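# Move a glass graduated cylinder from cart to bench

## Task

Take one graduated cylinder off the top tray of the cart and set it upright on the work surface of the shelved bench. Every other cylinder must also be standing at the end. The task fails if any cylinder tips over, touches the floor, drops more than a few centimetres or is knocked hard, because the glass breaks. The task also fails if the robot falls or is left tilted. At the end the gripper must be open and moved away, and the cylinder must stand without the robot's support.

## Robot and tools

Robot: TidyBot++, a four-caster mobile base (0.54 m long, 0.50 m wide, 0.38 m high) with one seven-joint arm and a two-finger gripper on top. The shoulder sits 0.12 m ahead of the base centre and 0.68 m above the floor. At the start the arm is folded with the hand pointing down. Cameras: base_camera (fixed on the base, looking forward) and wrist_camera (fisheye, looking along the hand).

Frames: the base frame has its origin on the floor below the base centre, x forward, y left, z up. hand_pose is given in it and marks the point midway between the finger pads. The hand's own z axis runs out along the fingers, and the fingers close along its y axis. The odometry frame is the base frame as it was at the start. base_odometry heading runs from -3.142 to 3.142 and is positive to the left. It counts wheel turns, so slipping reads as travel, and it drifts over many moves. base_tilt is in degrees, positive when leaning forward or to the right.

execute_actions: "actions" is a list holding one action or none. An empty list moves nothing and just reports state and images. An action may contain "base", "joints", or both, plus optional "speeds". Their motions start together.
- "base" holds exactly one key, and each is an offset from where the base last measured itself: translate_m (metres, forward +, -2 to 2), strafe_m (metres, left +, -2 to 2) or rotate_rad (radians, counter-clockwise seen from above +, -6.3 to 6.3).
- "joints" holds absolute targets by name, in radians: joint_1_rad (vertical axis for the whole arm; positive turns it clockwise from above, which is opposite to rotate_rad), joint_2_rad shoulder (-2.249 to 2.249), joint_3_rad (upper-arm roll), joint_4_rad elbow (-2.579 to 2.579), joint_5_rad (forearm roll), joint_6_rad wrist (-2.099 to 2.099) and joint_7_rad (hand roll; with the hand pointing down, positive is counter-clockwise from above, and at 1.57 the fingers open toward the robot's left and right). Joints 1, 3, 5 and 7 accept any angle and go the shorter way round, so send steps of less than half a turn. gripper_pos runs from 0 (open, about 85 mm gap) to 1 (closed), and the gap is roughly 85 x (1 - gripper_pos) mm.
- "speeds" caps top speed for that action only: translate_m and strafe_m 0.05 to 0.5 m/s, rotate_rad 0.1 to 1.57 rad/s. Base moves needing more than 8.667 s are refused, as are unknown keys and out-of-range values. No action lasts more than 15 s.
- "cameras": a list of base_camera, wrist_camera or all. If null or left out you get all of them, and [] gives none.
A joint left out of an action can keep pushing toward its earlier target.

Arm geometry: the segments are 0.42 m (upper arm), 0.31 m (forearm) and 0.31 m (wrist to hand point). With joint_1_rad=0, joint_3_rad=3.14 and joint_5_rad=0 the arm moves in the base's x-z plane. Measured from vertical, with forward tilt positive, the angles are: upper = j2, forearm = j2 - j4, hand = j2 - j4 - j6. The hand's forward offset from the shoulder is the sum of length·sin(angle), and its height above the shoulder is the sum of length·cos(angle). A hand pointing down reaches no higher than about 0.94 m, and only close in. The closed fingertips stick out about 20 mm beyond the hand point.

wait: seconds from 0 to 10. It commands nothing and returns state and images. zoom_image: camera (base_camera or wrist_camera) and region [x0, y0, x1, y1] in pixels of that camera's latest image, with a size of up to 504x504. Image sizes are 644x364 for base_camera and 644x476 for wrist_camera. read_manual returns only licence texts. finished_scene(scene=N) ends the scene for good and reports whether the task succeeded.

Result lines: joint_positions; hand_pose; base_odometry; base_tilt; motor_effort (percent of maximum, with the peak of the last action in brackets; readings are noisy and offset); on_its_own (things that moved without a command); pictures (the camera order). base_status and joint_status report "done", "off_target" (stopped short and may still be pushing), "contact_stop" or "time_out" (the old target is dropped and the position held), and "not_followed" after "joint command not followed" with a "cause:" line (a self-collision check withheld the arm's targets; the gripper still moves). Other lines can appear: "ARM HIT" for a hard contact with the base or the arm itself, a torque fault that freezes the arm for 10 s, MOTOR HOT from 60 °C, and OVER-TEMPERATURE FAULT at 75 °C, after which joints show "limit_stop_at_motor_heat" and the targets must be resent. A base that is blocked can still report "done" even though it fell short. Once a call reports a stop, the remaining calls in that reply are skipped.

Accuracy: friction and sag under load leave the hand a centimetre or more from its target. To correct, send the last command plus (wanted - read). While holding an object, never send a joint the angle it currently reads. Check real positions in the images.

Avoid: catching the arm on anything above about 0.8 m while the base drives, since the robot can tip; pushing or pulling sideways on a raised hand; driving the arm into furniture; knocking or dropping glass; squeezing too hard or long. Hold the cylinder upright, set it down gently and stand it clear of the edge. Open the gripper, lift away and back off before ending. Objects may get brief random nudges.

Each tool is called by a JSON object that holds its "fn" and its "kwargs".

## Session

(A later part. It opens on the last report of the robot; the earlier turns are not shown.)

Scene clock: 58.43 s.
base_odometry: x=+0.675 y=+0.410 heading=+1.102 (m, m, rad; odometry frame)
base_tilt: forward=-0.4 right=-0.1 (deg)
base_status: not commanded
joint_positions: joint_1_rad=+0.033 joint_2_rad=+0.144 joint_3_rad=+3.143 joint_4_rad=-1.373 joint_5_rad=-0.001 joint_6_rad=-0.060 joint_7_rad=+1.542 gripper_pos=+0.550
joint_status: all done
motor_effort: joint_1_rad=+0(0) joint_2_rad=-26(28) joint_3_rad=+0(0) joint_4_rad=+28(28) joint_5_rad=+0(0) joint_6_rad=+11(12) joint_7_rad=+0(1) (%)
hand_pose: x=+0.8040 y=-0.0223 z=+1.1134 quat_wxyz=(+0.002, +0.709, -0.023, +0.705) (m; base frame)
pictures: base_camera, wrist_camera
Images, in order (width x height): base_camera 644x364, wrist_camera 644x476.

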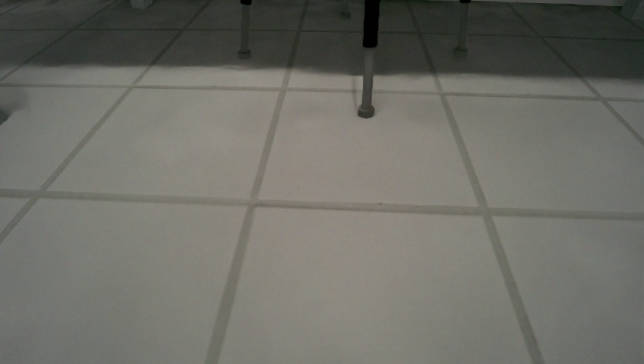

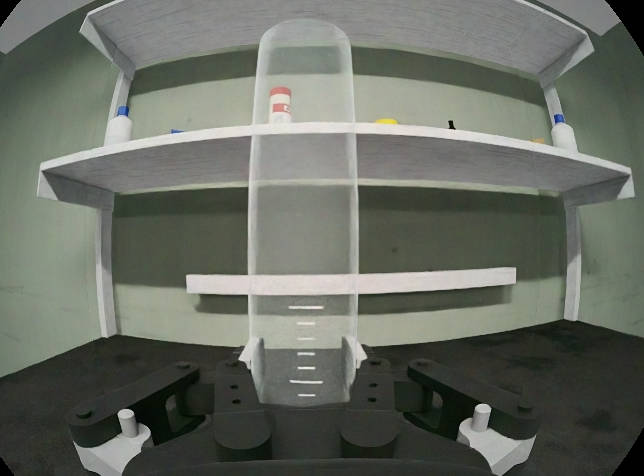

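Continue.

{"fn": "execute_actions", "kwargs": {"actions": [{"joints":{"joint_4_rad":-1.44,"joint_6_rad":0.05}}], "cameras": []}}

{"fn": "execute_actions", "kwargs": {"actions": [{"joints":{"joint_4_rad":-1.50,"joint_6_rad":0.11}}], "cameras": ["wrist_camera"]}}

Scene clock: 59.43 s.
base_odometry: x=+0.675 y=+0.410 heading=+1.102 (m, m, rad; odometry frame)
base_tilt: forward=-0.4 right=-0.1 (deg)
base_status: not commanded
joint_positions: joint_1_rad=+0.033 joint_2_rad=+0.144 joint_3_rad=+3.143 joint_4_rad=-1.440 joint_5_rad=-0.001 joint_6_rad=+0.014 joint_7_rad=+1.543 gripper_pos=+0.550
joint_status: all done
motor_effort: joint_1_rad=+0(1) joint_2_rad=-26(27) joint_3_rad=-1(1) joint_4_rad=+27(28) joint_5_rad=+0(0) joint_6_rad=+11(12) joint_7_rad=+0(0) (%)
hand_pose: x=+0.8045 y=-0.0224 z=+1.0949 quat_wxyz=(+0.002, +0.706, -0.023, +0.708) (m; base frame)
pictures: none
No camera images: the call's "cameras" was empty. Leave "cameras" out to get every camera's image.

Scene clock: 60.20 s.
base_odometry: x=+0.675 y=+0.410 heading=+1.102 (m, m, rad; odometry frame)
base_tilt: forward=-0.4 right=-0.1 (deg)
base_status: not commanded
joint_positions: joint_1_rad=+0.033 joint_2_rad=+0.135 joint_3_rad=+3.143 joint_4_rad=-1.482 joint_5_rad=-0.001 joint_6_rad=+0.084 joint_7_rad=+1.543 gripper_pos=+0.550
joint_status: all done
motor_effort: joint_1_rad=+0(0) joint_2_rad=-23(26) joint_3_rad=-1(0) joint_4_rad=+24(26) joint_5_rad=+0(0) joint_6_rad=+9(11) joint_7_rad=-1(1) (%)
hand_pose: x=+0.8005 y=-0.0222 z=+1.0957 quat_wxyz=(+0.002, +0.693, -0.022, +0.720) (m; base frame)
pictures: wrist_camera
Images, in order (width x height): wrist_camera 644x476.

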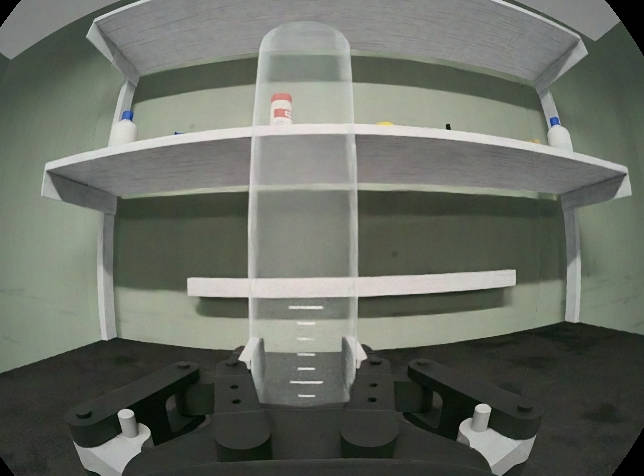

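{"fn": "execute_actions", "kwargs": {"actions": [{"joints":{"joint_4_rad":-1.46,"joint_6_rad":0.04}}], "cameras": []}}

{"fn": "execute_actions", "kwargs": {"actions": [{"joints":{"gripper_pos":0.0}}], "cameras": ["wrist_camera"]}}

Scene clock: 61.03 s.
base_odometry: x=+0.675 y=+0.410 heading=+1.102 (m, m, rad; odometry frame)
base_tilt: forward=-0.4 right=-0.1 (deg)
base_status: not commanded
joint_positions: joint_1_rad=+0.033 joint_2_rad=+0.136 joint_3_rad=+3.143 joint_4_rad=-1.472 joint_5_rad=-0.001 joint_6_rad=+0.065 joint_7_rad=+1.543 gripper_pos=+0.550
joint_status: all done
motor_effort: joint_1_rad=+0(0) joint_2_rad=-24(26) joint_3_rad=-1(0) joint_4_rad=+24(26) joint_5_rad=+0(0) joint_6_rad=+9(11) joint_7_rad=-1(1) (%)
hand_pose: x=+0.8008 y=-0.0222 z=+1.0958 quat_wxyz=(+0.002, +0.697, -0.022, +0.717) (m; base frame)
pictures: none
No camera images: the call's "cameras" was empty. Leave "cameras" out to get every camera's image.

Scene clock: 62.13 s.
base_odometry: x=+0.675 y=+0.410 heading=+1.102 (m, m, rad; odometry frame)
base_tilt: forward=-0.4 right=-0.1 (deg)
base_status: not commanded
joint_positions: joint_1_rad=+0.033 joint_2_rad=+0.136 joint_3_rad=+3.143 joint_4_rad=-1.472 joint_5_rad=-0.001 joint_6_rad=+0.065 joint_7_rad=+1.543 gripper_pos=+0.000
joint_status: all done
motor_effort: joint_1_rad=+0(0) joint_2_rad=-23(24) joint_3_rad=+0(1) joint_4_rad=+24(25) joint_5_rad=+0(0) joint_6_rad=+9(9) joint_7_rad=+0(1) (%)
hand_pose: x=+0.8008 y=-0.0222 z=+1.0958 quat_wxyz=(+0.002, +0.697, -0.022, +0.717) (m; base frame)
pictures: wrist_camera
Images, in order (width x height): wrist_camera 644x476.

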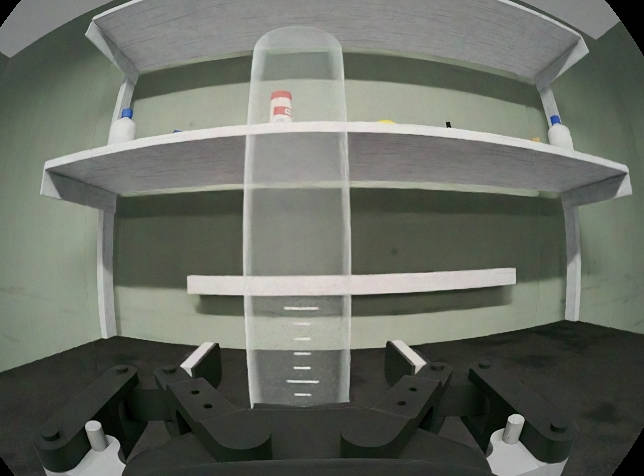

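{"fn": "execute_actions", "kwargs": {"actions": [{"base":{"translate_m":-0.4},"speeds":{"translate_m":0.2}}], "cameras": ["wrist_camera"]}}

Scene clock: 65.00 s.
base_odometry: x=+0.494 y=+0.053 heading=+1.102 (m, m, rad; odometry frame)
base_tilt: forward=-0.4 right=-0.1 (deg)
base_status: done
joint_positions: joint_1_rad=+0.033 joint_2_rad=+0.130 joint_3_rad=+3.143 joint_4_rad=-1.472 joint_5_rad=-0.001 joint_6_rad=+0.064 joint_7_rad=+1.543 gripper_pos=+0.000
joint_status: not commanded
motor_effort: joint_1_rad=+0(1) joint_2_rad=-23(28) joint_3_rad=+0(1) joint_4_rad=+24(27) joint_5_rad=+0(0) joint_6_rad=+9(10) joint_7_rad=-1(0) (%)
hand_pose: x=+0.7984 y=-0.0222 z=+1.0999 quat_wxyz=(+0.002, +0.695, -0.022, +0.719) (m; base frame)
pictures: wrist_camera
Images, in order (width x height): wrist_camera 644x476.

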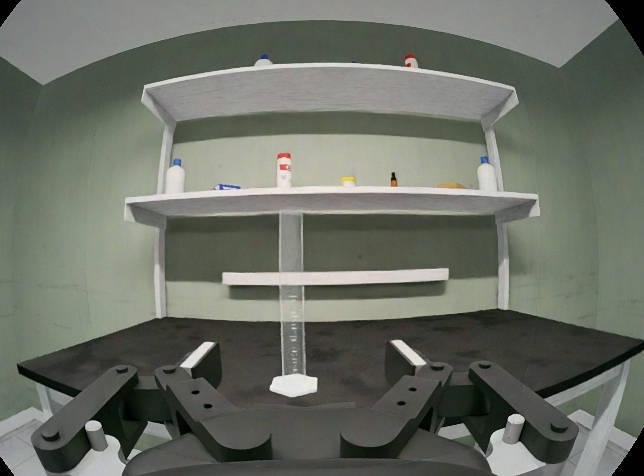

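{"fn": "finished_scene", "kwargs": {"scene": 1}}

The scene is finished: the task was done.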